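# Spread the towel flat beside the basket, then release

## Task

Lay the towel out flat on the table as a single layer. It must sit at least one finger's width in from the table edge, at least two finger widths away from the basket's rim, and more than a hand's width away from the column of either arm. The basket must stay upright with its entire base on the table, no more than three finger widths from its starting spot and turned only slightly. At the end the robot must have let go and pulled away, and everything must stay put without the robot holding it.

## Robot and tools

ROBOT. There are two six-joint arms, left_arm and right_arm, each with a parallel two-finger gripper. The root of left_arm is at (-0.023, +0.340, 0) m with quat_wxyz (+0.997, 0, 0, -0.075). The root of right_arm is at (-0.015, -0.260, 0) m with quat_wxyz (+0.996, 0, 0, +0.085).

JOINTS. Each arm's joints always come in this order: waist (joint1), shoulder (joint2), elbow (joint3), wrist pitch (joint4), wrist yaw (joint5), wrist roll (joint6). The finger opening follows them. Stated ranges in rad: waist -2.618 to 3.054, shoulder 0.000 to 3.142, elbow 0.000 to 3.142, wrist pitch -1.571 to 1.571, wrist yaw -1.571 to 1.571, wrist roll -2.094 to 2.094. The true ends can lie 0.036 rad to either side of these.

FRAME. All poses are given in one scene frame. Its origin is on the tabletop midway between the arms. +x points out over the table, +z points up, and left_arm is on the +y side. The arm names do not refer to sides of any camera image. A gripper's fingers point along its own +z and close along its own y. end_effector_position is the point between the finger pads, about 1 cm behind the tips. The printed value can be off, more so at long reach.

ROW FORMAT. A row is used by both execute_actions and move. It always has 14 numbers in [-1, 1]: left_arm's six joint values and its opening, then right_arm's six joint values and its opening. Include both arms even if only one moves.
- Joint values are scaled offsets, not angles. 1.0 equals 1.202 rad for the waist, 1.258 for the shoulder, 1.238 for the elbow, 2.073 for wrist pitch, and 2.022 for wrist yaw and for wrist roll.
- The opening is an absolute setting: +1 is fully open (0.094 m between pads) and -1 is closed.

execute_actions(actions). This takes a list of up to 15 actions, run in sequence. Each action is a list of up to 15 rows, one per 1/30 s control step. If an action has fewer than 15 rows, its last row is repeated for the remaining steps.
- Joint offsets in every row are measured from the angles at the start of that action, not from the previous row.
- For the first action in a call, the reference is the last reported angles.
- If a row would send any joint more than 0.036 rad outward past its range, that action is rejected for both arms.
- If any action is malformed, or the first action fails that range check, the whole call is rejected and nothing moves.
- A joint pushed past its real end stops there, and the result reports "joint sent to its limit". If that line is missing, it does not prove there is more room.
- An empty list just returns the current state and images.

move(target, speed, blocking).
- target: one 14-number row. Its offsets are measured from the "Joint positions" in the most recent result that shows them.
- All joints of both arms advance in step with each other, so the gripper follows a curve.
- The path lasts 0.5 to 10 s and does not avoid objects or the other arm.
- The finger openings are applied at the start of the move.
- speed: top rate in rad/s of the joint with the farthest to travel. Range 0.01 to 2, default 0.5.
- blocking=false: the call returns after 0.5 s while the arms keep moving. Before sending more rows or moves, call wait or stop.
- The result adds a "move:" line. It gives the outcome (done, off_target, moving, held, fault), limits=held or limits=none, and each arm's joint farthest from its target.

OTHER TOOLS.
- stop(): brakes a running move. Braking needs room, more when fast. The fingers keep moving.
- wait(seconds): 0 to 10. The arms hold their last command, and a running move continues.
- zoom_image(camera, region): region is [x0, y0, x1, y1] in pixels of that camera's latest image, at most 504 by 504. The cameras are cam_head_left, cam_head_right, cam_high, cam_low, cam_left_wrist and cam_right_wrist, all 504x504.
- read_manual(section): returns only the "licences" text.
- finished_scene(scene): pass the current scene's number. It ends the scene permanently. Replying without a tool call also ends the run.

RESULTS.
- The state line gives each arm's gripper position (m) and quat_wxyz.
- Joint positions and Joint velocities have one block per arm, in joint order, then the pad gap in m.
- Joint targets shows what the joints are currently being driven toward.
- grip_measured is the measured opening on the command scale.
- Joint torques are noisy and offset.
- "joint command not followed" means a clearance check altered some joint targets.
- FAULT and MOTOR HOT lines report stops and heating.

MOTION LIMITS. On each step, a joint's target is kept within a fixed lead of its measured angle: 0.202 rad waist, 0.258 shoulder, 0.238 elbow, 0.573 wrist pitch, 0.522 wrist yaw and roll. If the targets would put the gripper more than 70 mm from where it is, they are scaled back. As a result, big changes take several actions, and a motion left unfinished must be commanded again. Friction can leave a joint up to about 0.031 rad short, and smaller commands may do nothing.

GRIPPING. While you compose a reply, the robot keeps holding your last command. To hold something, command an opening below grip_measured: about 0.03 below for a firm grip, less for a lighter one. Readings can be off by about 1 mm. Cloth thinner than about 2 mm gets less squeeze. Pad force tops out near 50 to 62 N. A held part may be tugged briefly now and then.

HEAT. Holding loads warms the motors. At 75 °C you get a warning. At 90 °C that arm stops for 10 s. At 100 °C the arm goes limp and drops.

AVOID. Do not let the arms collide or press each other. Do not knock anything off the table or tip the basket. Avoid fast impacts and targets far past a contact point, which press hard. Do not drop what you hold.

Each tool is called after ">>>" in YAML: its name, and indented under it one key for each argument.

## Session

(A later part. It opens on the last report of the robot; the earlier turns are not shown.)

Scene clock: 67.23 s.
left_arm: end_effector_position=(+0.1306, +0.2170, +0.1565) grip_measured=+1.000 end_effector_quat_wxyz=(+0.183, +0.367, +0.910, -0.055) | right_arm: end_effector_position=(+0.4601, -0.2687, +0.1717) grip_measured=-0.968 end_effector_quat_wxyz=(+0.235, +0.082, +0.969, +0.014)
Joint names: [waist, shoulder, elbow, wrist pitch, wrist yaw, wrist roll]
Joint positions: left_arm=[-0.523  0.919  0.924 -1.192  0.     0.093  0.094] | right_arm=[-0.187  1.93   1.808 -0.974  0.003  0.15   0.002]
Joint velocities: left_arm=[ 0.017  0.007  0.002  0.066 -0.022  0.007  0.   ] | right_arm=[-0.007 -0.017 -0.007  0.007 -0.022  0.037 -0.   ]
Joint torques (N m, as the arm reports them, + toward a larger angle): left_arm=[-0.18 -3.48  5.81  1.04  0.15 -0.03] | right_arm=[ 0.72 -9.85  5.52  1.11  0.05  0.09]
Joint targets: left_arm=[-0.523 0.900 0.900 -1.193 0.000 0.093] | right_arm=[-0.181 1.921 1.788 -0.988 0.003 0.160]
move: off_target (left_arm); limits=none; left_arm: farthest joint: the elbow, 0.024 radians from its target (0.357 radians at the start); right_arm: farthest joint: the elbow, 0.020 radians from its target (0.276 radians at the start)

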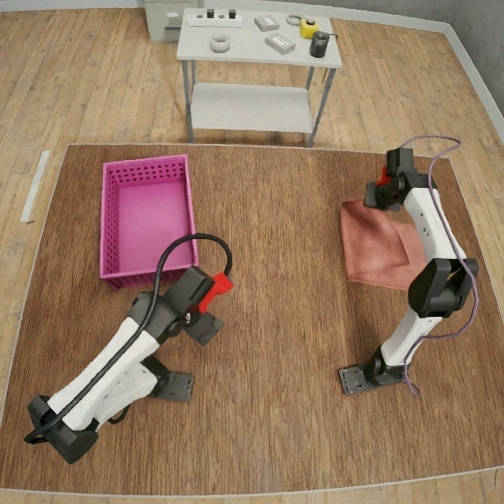

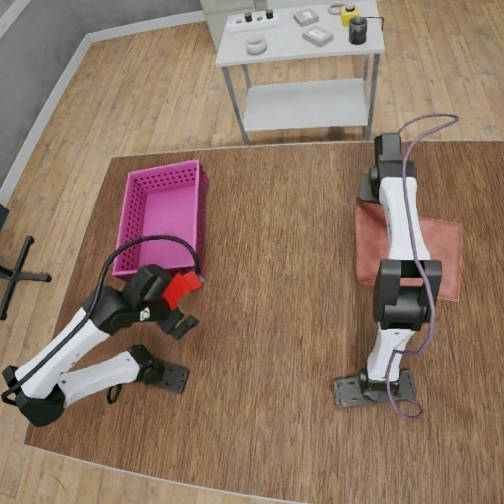

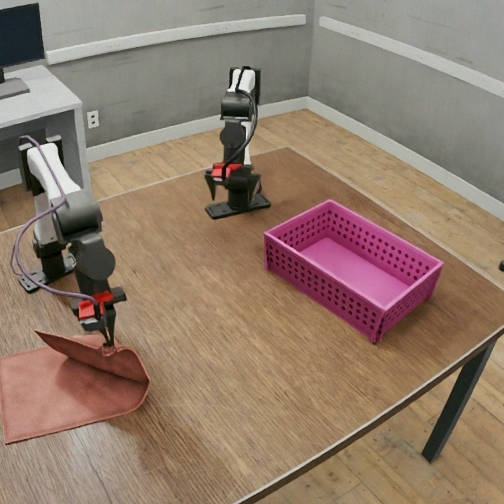

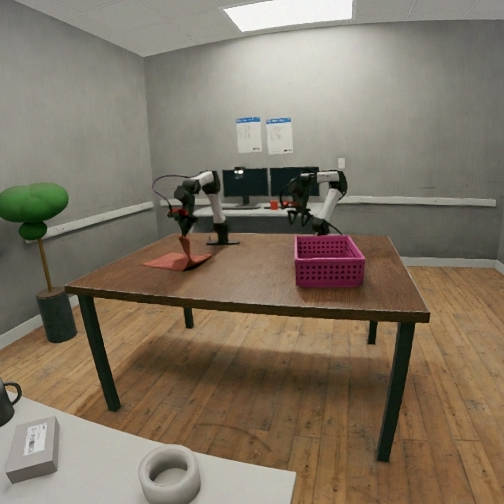

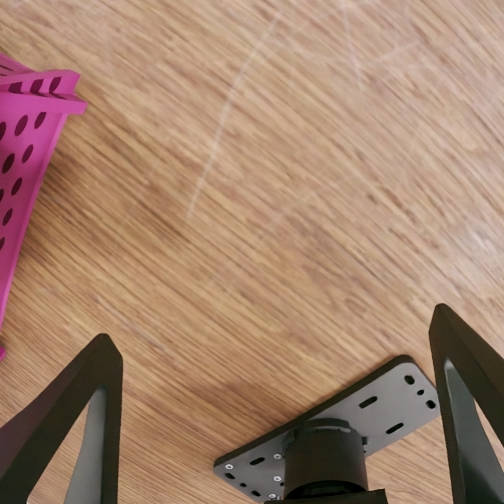

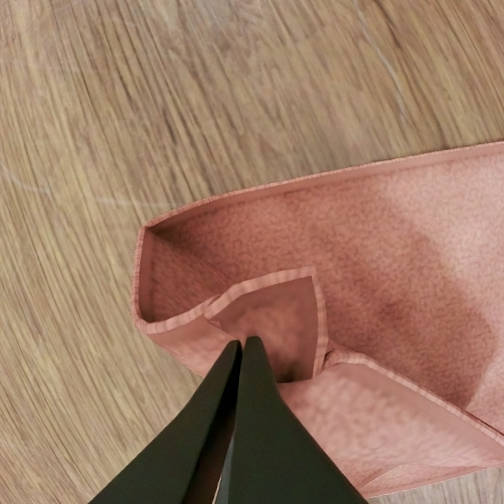

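>>> move:
  target: [0,0,0,0,0,0,1, 0.327,-0.092,-0.035,-0.0485,0,0.148,-1]
  speed: 0.3

Scene clock: 71.37 s.
left_arm: end_effector_position=(+0.1306, +0.2170, +0.1565) grip_measured=+1.000 end_effector_quat_wxyz=(+0.183, +0.367, +0.910, -0.055) | right_arm: end_effector_position=(+0.3989, -0.0990, +0.1970) grip_measured=-0.968 end_effector_quat_wxyz=(+0.211, +0.034, +0.973, +0.089)
Joint names: [waist, shoulder, elbow, wrist pitch, wrist yaw, wrist roll]
Joint positions: left_arm=[-0.523  0.919  0.924 -1.192  0.     0.093  0.094] | right_arm=[ 0.202  1.829  1.783 -1.063  0.003  0.44   0.002]
Joint velocities: left_arm=[-0.002 -0.017  0.007 -0.022  0.007  0.037  0.   ] | right_arm=[-0.007  0.002  0.002 -0.037 -0.022  0.007 -0.   ]
Joint torques (N m, as the arm reports them, + toward a larger angle): left_arm=[-0.07 -1.93  7.8   1.06  0.15 -0.03] | right_arm=[ 0.48 -9.35  5.61  1.09  0.07  0.08]
Joint targets: left_arm=[-0.523 0.919 0.924 -1.192 0.000 0.093] | right_arm=[0.205 1.814 1.765 -1.075 0.003 0.449]
move: done; limits=none; left_arm: farthest joint: the waist, 0.000 radians from its target (0.000 radians at the start); right_arm: farthest joint: the elbow, 0.018 radians from its target (0.044 radians at the start)

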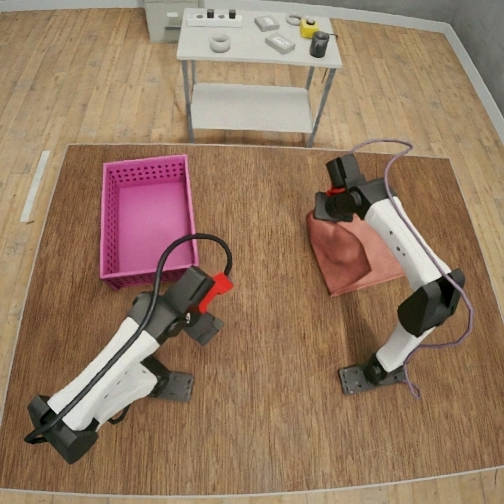

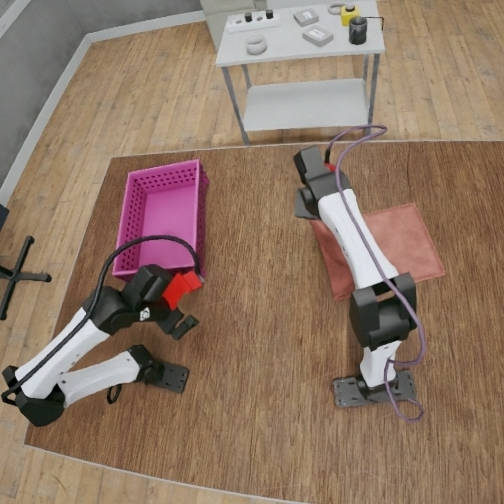

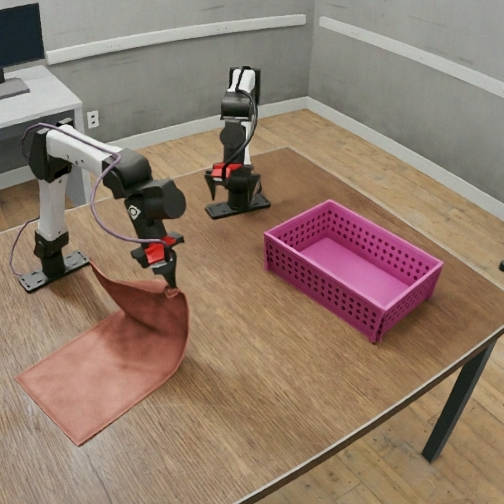

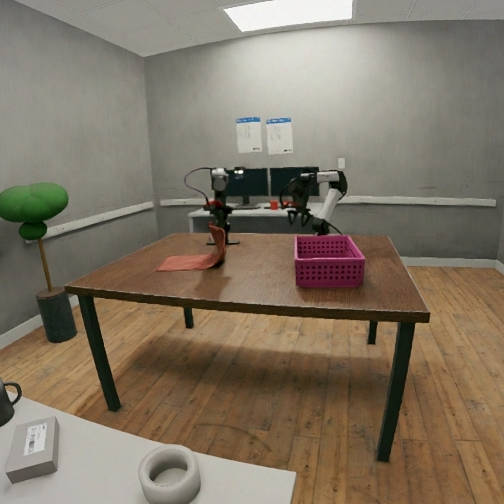

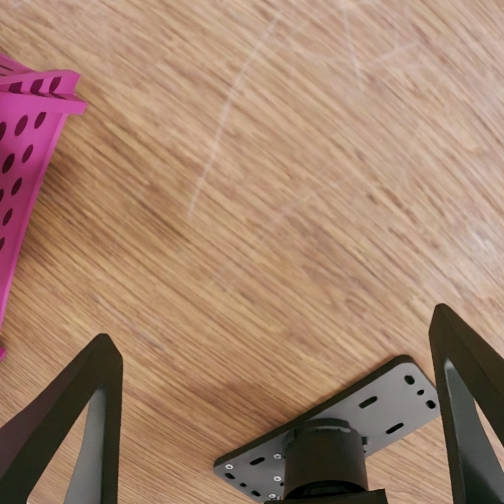

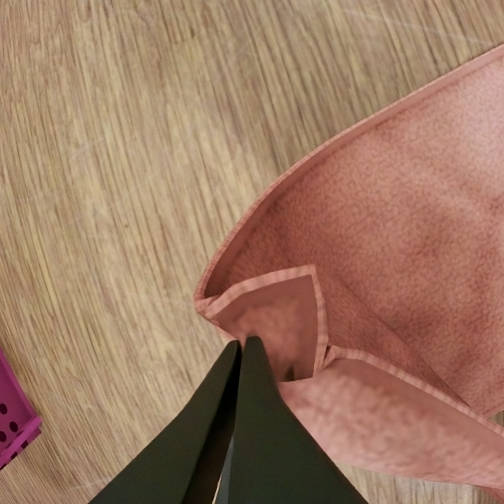

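>>> move:
  target: [0,0,0,0,0,0,1, 0,0,0,0,0,0.4,-1]
  speed: 0.6

Scene clock: 76.03 s.
left_arm: end_effector_position=(+0.1306, +0.2170, +0.1565) grip_measured=+1.000 end_effector_quat_wxyz=(+0.183, +0.367, +0.910, -0.055) | right_arm: end_effector_position=(+0.3989, -0.0990, +0.1970) grip_measured=-0.967 end_effector_quat_wxyz=(+0.159, +0.409, +0.883, +0.164)
Joint names: [waist, shoulder, elbow, wrist pitch, wrist yaw, wrist roll]
Joint positions: left_arm=[-0.523  0.919  0.924 -1.192  0.     0.093  0.094] | right_arm=[ 0.202  1.829  1.783 -1.063  0.003  1.239  0.002]
Joint velocities: left_arm=[-0.007 -0.012  0.007 -0.066 -0.007  0.022  0.   ] | right_arm=[ 0.007 -0.017 -0.002 -0.037 -0.022 -0.022 -0.   ]
Joint torques (N m, as the arm reports them, + toward a larger angle): left_arm=[-0.19 -1.81  7.83  1.05  0.13 -0.05] | right_arm=[ 0.15 -8.28  6.9   1.13  0.1   0.07]
Joint targets: left_arm=[-0.523 0.919 0.924 -1.192 0.000 0.093] | right_arm=[0.202 1.829 1.783 -1.063 0.003 1.248]
move: done; limits=none; left_arm: farthest joint: the waist, 0.000 radians from its target (0.000 radians at the start); right_arm: farthest joint: the wrist roll, 0.010 radians from its target (0.808 radians at the start)

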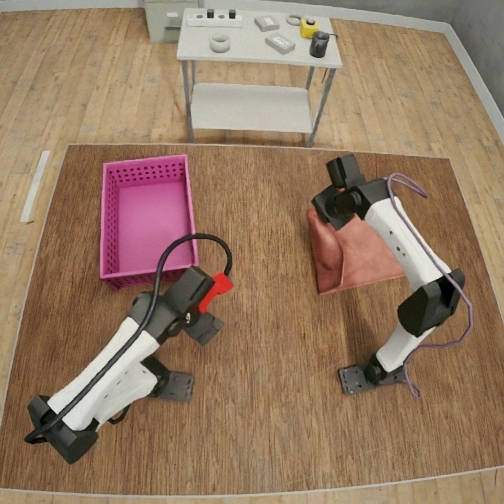

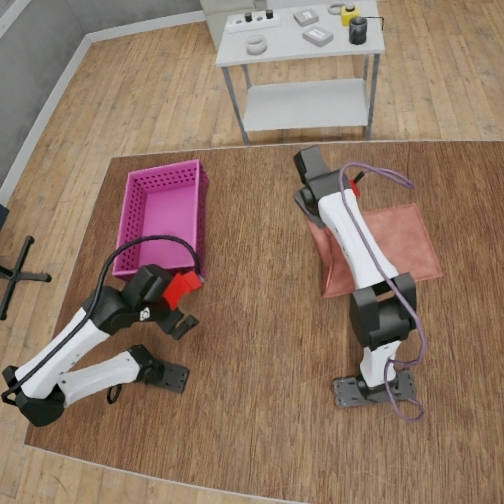

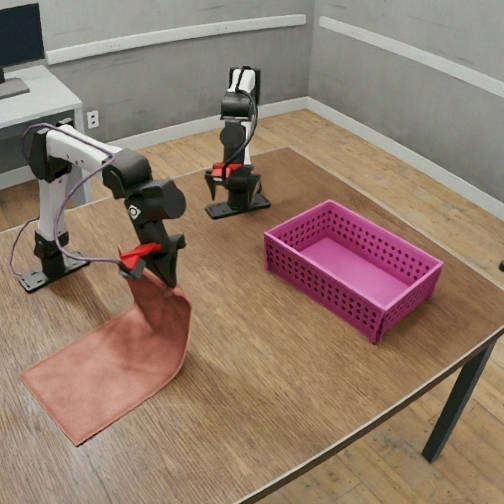

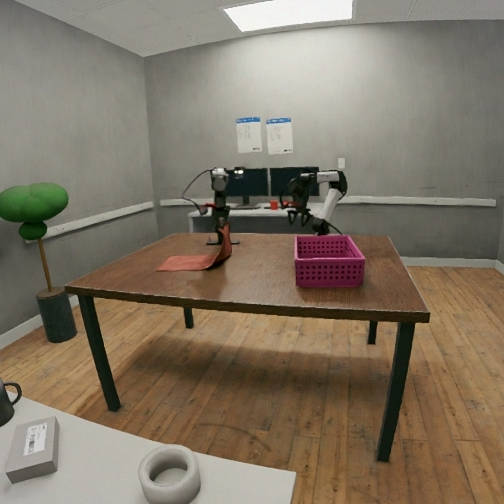

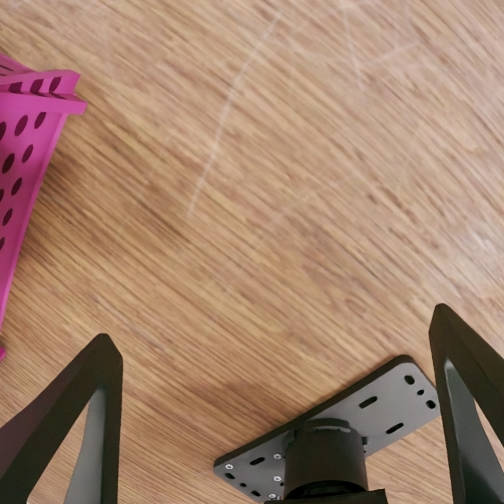

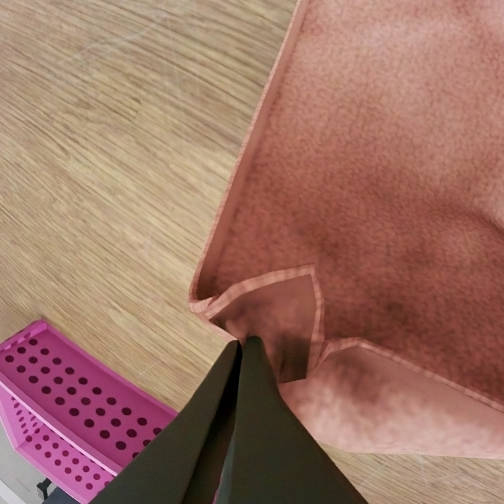

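That helps: the flap is near vertical. Rotate further.

>>> move:
  target: [0,0,0,0,0,0,1, 0,0,0,0,0,0.36,-1]
  speed: 0.6

Scene clock: 78.23 s.
left_arm: end_effector_position=(+0.1306, +0.2170, +0.1565) grip_measured=+1.000 end_effector_quat_wxyz=(+0.183, +0.367, +0.910, -0.055) | right_arm: end_effector_position=(+0.3989, -0.0990, +0.1970) grip_measured=-0.967 end_effector_quat_wxyz=(+0.092, +0.694, +0.683, +0.209)
Joint names: [waist, shoulder, elbow, wrist pitch, wrist yaw, wrist roll]
Joint positions: left_arm=[-0.523  0.919  0.924 -1.192  0.     0.093  0.094] | right_arm=[ 0.202  1.829  1.783 -1.063  0.003  1.957  0.002]
Joint velocities: left_arm=[-0.017 -0.032 -0.007  0.007 -0.022 -0.037  0.   ] | right_arm=[ 0.007  0.007  0.007  0.022 -0.007 -0.007  0.001]
Joint torques (N m, as the arm reports them, + toward a larger angle): left_arm=[-0.24 -1.81  7.8   1.06  0.13 -0.02] | right_arm=[ 0.17 -8.23  6.85  1.09  0.08  0.08]
Joint targets: left_arm=[-0.523 0.919 0.924 -1.192 0.000 0.093] | right_arm=[0.202 1.829 1.783 -1.063 0.003 1.967]
move: done; limits=none; left_arm: farthest joint: the waist, 0.000 radians from its target (0.000 radians at the start); right_arm: farthest joint: the wrist roll, 0.010 radians from its target (0.728 radians at the start)

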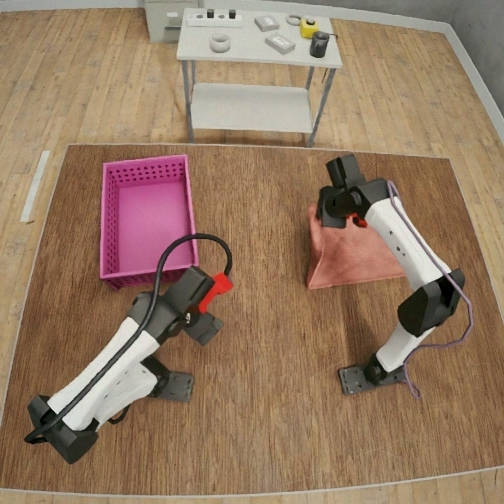

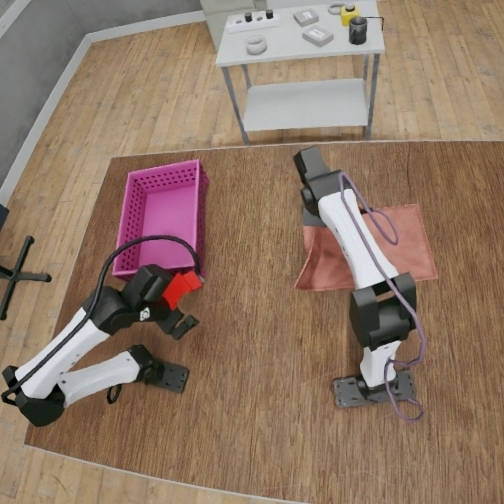

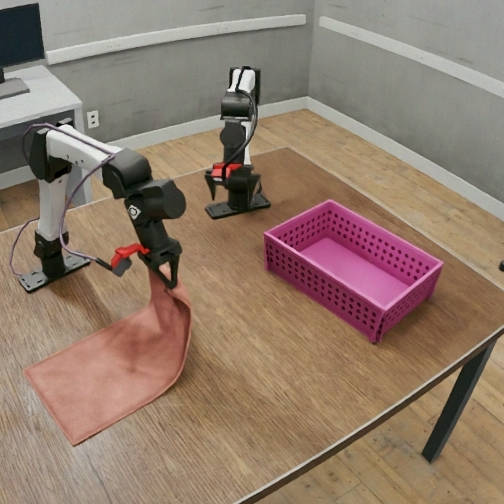

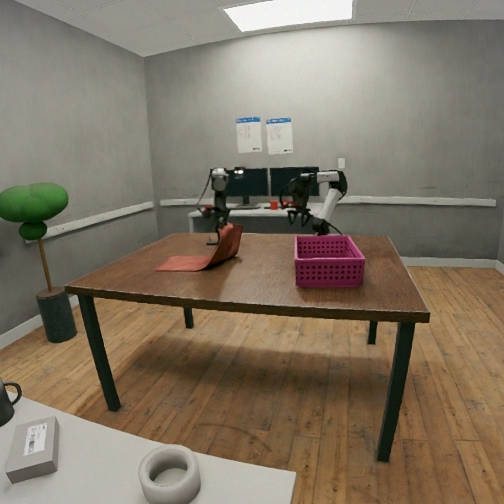

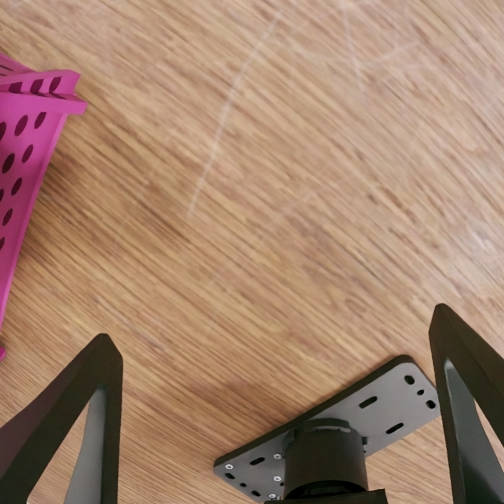

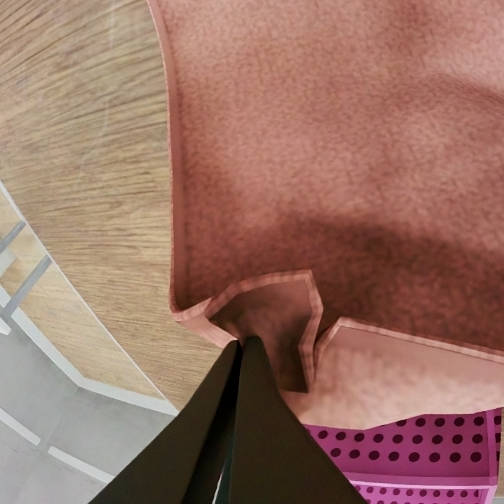

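>>> move:
  target: [0,0,0,0,0,0,1, 0.144,0.192,0.0475,0.101,0,0.059,-1]
  speed: 0.2

Scene clock: 81.03 s.
left_arm: end_effector_position=(+0.1306, +0.2170, +0.1565) grip_measured=+1.000 end_effector_quat_wxyz=(+0.183, +0.367, +0.910, -0.055) | right_arm: end_effector_position=(+0.4191, -0.0008, +0.1273) grip_measured=-0.967 end_effector_quat_wxyz=(+0.062, +0.674, +0.702, +0.221)
Joint names: [waist, shoulder, elbow, wrist pitch, wrist yaw, wrist roll]
Joint positions: left_arm=[-0.523  0.919  0.924 -1.192  0.     0.093  0.094] | right_arm=[ 0.369  2.059  1.822 -0.871  0.003  2.067  0.002]
Joint velocities: left_arm=[ 0.002  0.012 -0.002 -0.007  0.037  0.051  0.   ] | right_arm=[-0.032  0.007 -0.002 -0.007 -0.022 -0.037  0.   ]
Joint torques (N m, as the arm reports them, + toward a larger angle): left_arm=[-0.14 -1.84  7.79  1.05  0.16 -0.03] | right_arm=[ 0.7  -9.43  8.42  1.22  0.09  0.1 ]
Joint targets: left_arm=[-0.523 0.919 0.924 -1.192 0.000 0.093] | right_arm=[0.375 2.071 1.841 -0.854 0.003 2.077]
move: done; limits=none; left_arm: farthest joint: the waist, 0.000 radians from its target (0.000 radians at the start); right_arm: farthest joint: the elbow, 0.020 radians from its target (0.059 radians at the start)

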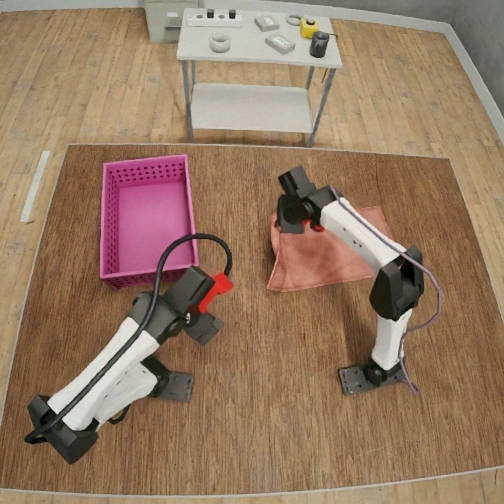

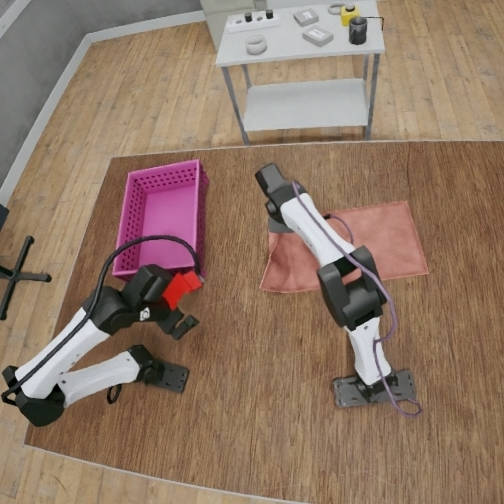

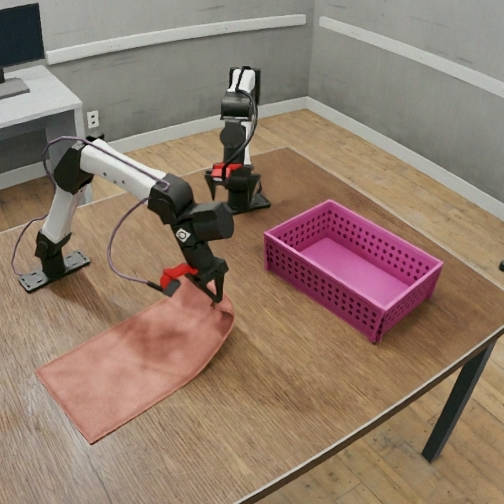

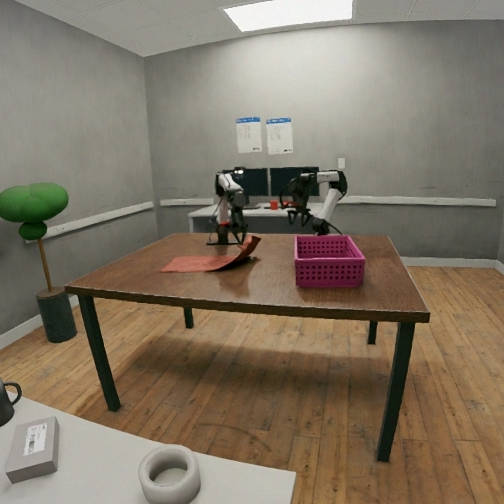

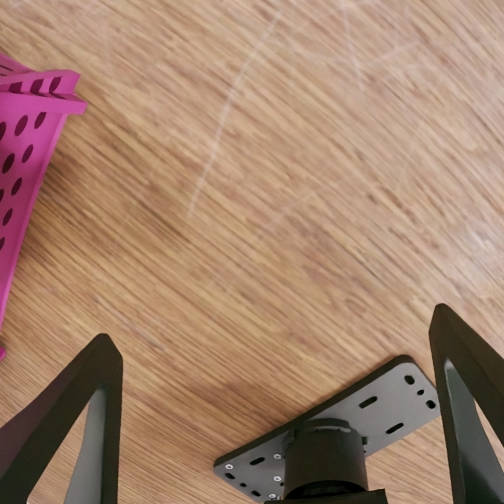

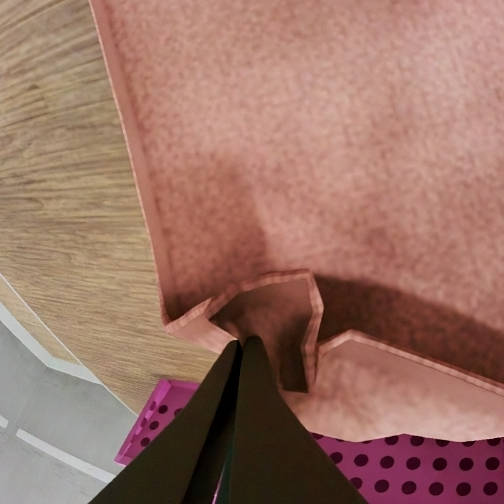

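>>> move:
  target: [0,0,0,0,0,0,1, 0.037,0.112,-0.075,0.109,0,0,-1]
  speed: 0.2

Scene clock: 83.57 s.
left_arm: end_effector_position=(+0.1306, +0.2170, +0.1565) grip_measured=+1.000 end_effector_quat_wxyz=(+0.183, +0.367, +0.910, -0.055) | right_arm: end_effector_position=(+0.4304, +0.0279, +0.0586) grip_measured=-0.967 end_effector_quat_wxyz=(+0.059, +0.661, +0.714, +0.224)
Joint names: [waist, shoulder, elbow, wrist pitch, wrist yaw, wrist roll]
Joint positions: left_arm=[-0.523  0.919  0.924 -1.192  0.     0.093  0.094] | right_arm=[ 0.404  2.188  1.745 -0.66   0.003  2.067  0.002]
Joint velocities: left_arm=[-0.002 -0.002  0.002 -0.007  0.051 -0.037  0.   ] | right_arm=[ 0.002  0.007  0.007  0.007  0.037 -0.007  0.001]
Joint torques (N m, as the arm reports them, + toward a larger angle): left_arm=[-0.21 -1.86  7.83  1.05  0.13 -0.01] | right_arm=[  0.92 -10.2    5.74   1.22   0.07  -0.03]
Joint targets: left_arm=[-0.523 0.919 0.924 -1.192 0.000 0.093] | right_arm=[0.413 2.200 1.730 -0.645 0.003 2.067]
move: done; limits=none; left_arm: farthest joint: the waist, 0.000 radians from its target (0.000 radians at the start); right_arm: farthest joint: the elbow, 0.016 radians from its target (0.093 radians at the start)

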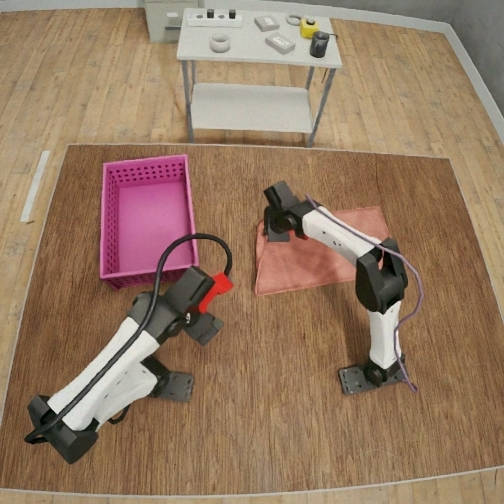

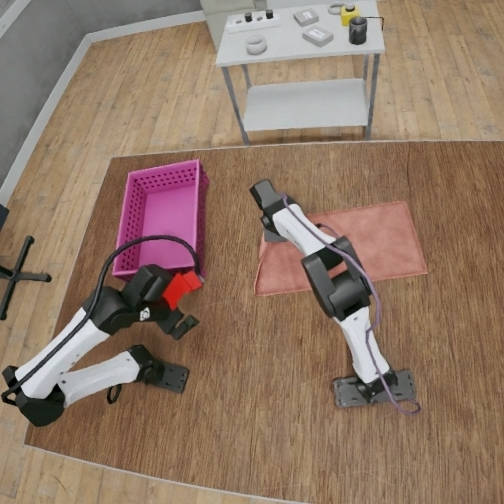

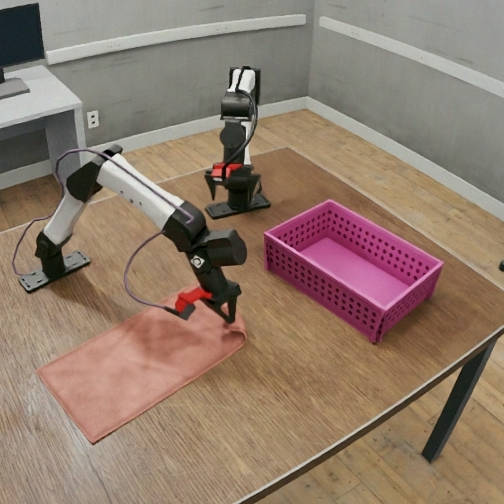

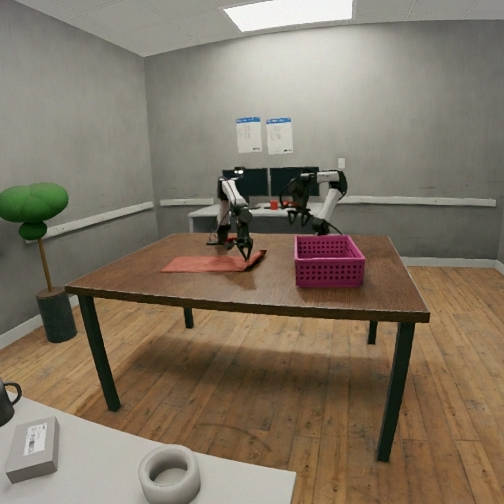

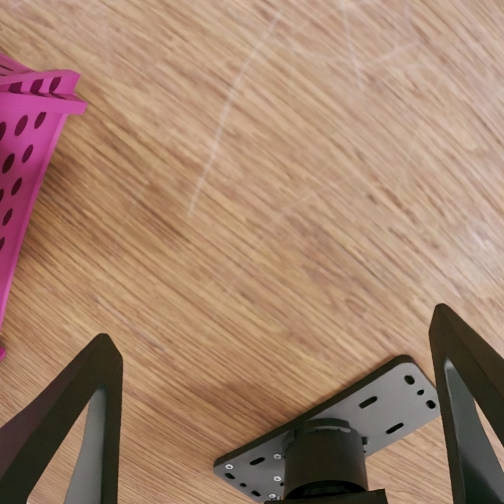

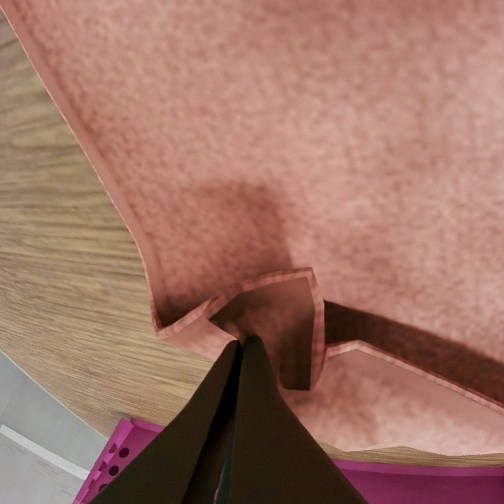

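>>> execute_actions:
  actions:
    - [[0,0,0,0,0,0,1,0.015,0,0,0,0,0,-1],[0,0,0,0,0,0,1,0.02,0,0,0,0,0,-1],[0,0,0,0,0,0,1,0.025,0,0,0,0,0,-1],[0,0,0,0,0,0,1,0.03,0,0,0,0,0,-1],[0,0,0,0,0,0,1,0.035,0,0,0,0,0,-1],[0,0,0,0,0,0,1,0.04,0,0,0,0,0,-1],[0,0,0,0,0,0,1,0.045,0,0,0,0,0,-1],[0,0,0,0,0,0,1,0.05,0,0,0,0,0,-1]]
    - [[0,0,0,0,0,0,1,0,0,0,0,0,0,0.2]]
    - [[0,0,0,0,0,0,1,0,-0.02,0,0,0,0,0.2],[0,0,0,0,0,0,1,0,-0.04,0,0,0,0,0.2],[0,0,0,0,0,0,1,0,-0.06,0,0,0,0,0.2],[0,0,0,0,0,0,1,0,-0.08,0,0,0,0,0.2],[0,0,0,0,0,0,1,0,-0.10,0,0,0,0,0.2],[0,0,0,0,0,0,1,0,-0.12,0,0,0,0,0.2],[0,0,0,0,0,0,1,0,-0.14,0,0,0,0,0.2],[0,0,0,0,0,0,1,0,-0.15,0,0,0,0,0.2]]
    - [[0,0,0,0,0,0,1,0,0,0,0,0,0,0.2]]

Scene clock: 86.27 s.
left_arm: end_effector_position=(+0.1306, +0.2170, +0.1565) grip_measured=+1.000 end_effector_quat_wxyz=(+0.183, +0.367, +0.910, -0.055) | right_arm: end_effector_position=(+0.4145, +0.0543, +0.1664) grip_measured=+0.197 end_effector_quat_wxyz=(+0.075, +0.620, +0.710, +0.327)
Joint names: [waist, shoulder, elbow, wrist pitch, wrist yaw, wrist roll]
Joint positions: left_arm=[-0.523  0.919  0.924 -1.192  0.     0.093  0.094] | right_arm=[ 0.462  1.98   1.745 -0.653  0.003  2.067  0.056]
Joint velocities: left_arm=[ 0.007 -0.002  0.002  0.007 -0.007 -0.066  0.   ] | right_arm=[ 0.002 -0.002  0.002  0.051 -0.022  0.066 -0.001]
Joint torques (N m, as the arm reports them, + toward a larger angle): left_arm=[-0.15 -1.8   7.83  1.06  0.14 -0.05] | right_arm=[ 0.17 -9.91  7.36  1.42  0.07 -0.04]
Joint targets: left_arm=[-0.523 0.919 0.924 -1.192 0.000 0.093] | right_arm=[0.462 1.979 1.745 -0.652 0.003 2.067]

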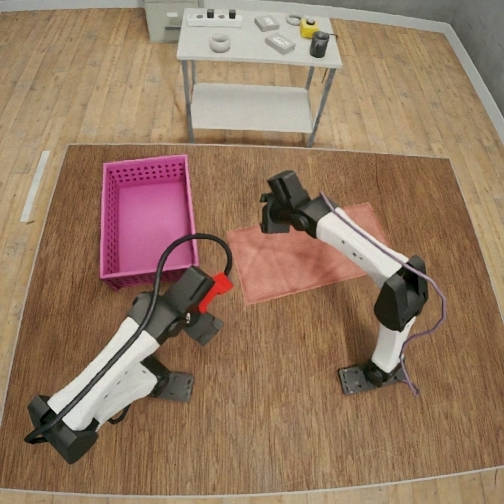

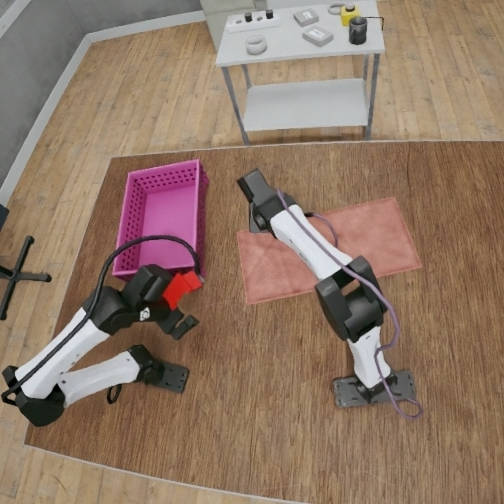

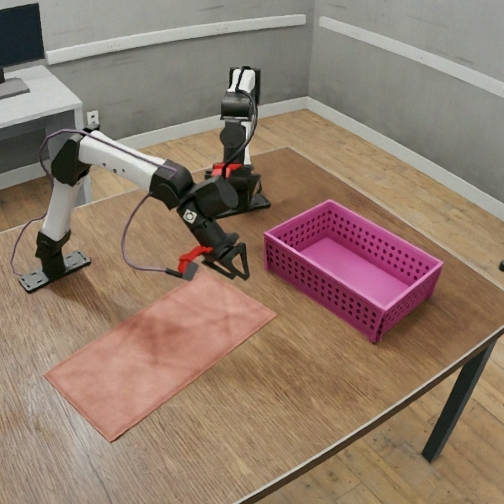

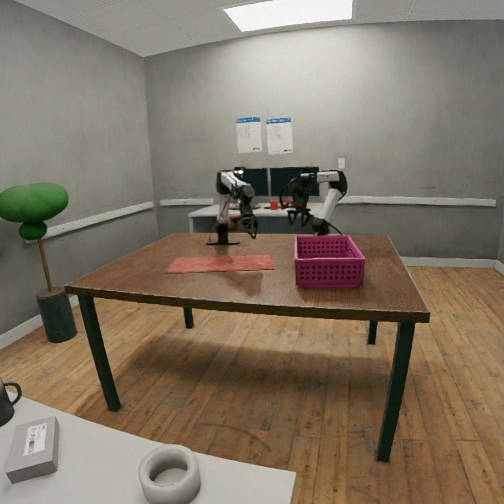

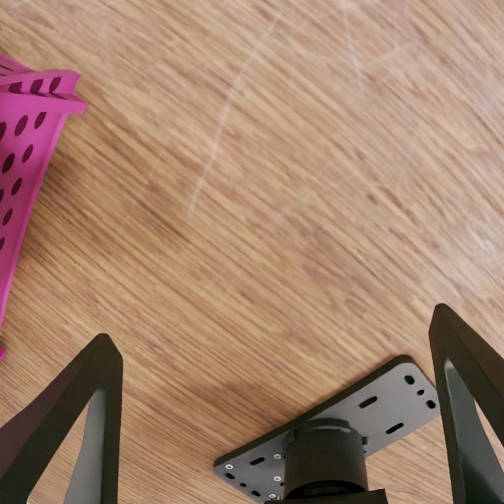

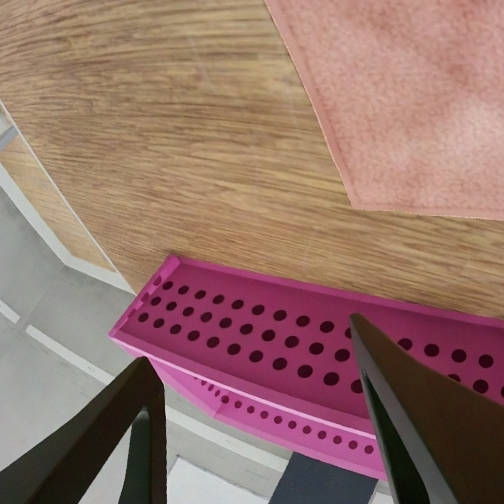

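>>> move:
  target: [0,0,0,0,0,0,1, -0.384,-0.858,-0.683,-0.259,0,0,0.2]
  speed: 0.7

Scene clock: 89.53 s.
left_arm: end_effector_position=(+0.1306, +0.2170, +0.1565) grip_measured=+1.000 end_effector_quat_wxyz=(+0.183, +0.367, +0.910, -0.055) | right_arm: end_effector_position=(+0.1809, -0.2243, +0.1568) grip_measured=+0.197 end_effector_quat_wxyz=(+0.087, +0.793, +0.575, +0.179)
Joint names: [waist, shoulder, elbow, wrist pitch, wrist yaw, wrist roll]
Joint positions: left_arm=[-0.523  0.919  0.924 -1.192  0.     0.093  0.094] | right_arm=[ 0.011  0.913  0.916 -1.172  0.002  2.067  0.056]
Joint velocities: left_arm=[-0.002 -0.002 -0.002 -0.066  0.022 -0.051  0.   ] | right_arm=[-0.012 -0.002 -0.007 -0.051 -0.051 -0.037  0.001]
Joint torques (N m, as the arm reports them, + toward a larger angle): left_arm=[-0.18 -1.85  7.74  1.05  0.15 -0.02] | right_arm=[-0.68 -1.31  5.45  0.85  0.09 -0.03]
Joint targets: left_arm=[-0.523 0.919 0.924 -1.192 0.000 0.093] | right_arm=[0.001 0.900 0.899 -1.190 0.003 2.067]
move: done; limits=none; left_arm: farthest joint: the waist, 0.000 radians from its target (0.000 radians at the start); right_arm: farthest joint: the wrist pitch, 0.018 radians from its target (0.537 radians at the start)

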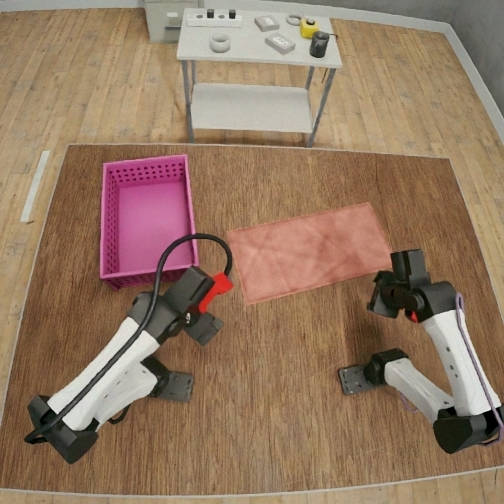

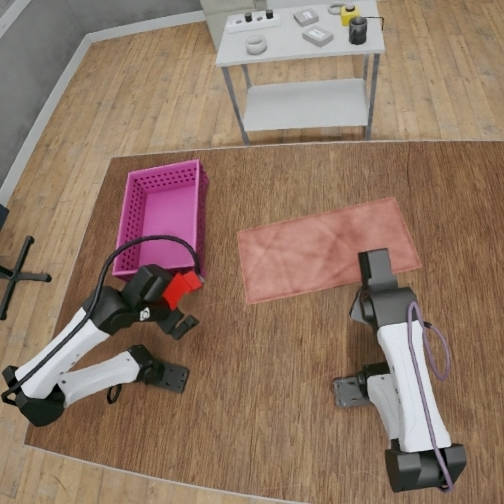

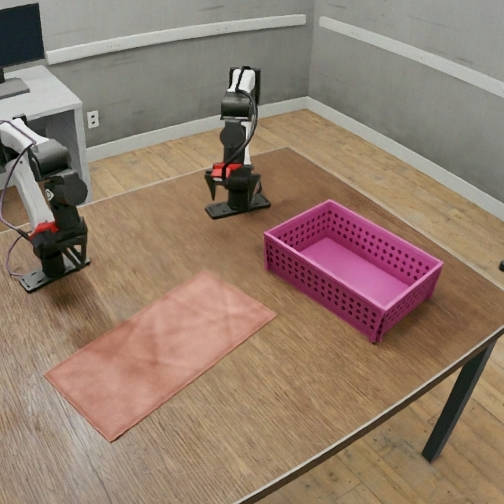

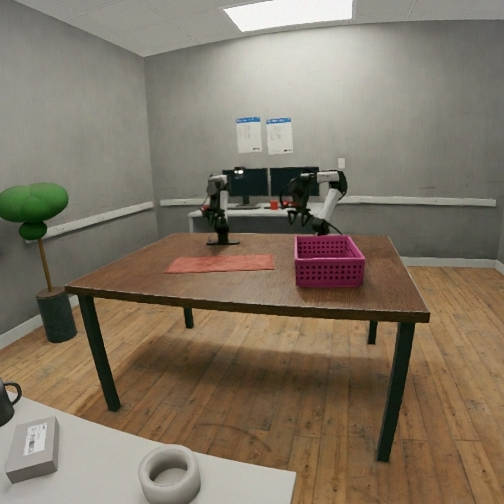

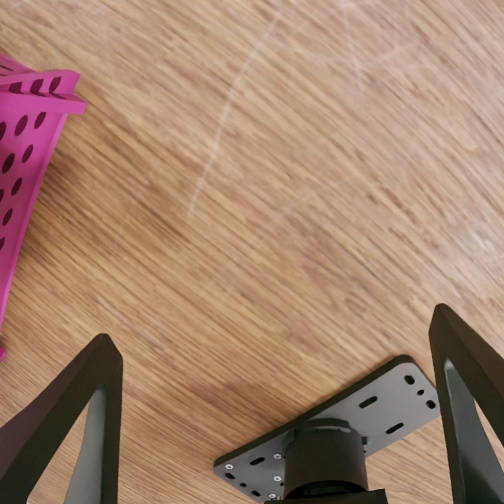

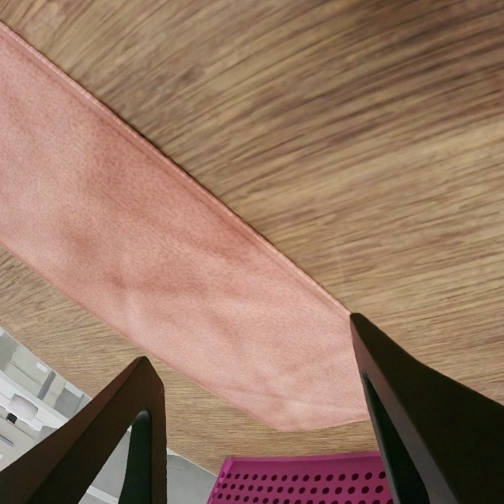

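The towel is lying flat in one layer, clear of the basket, both columns and the table edges, and both arms are retracted.

>>> finished_scene:
  scene: 2

The scene is finished: the task was done.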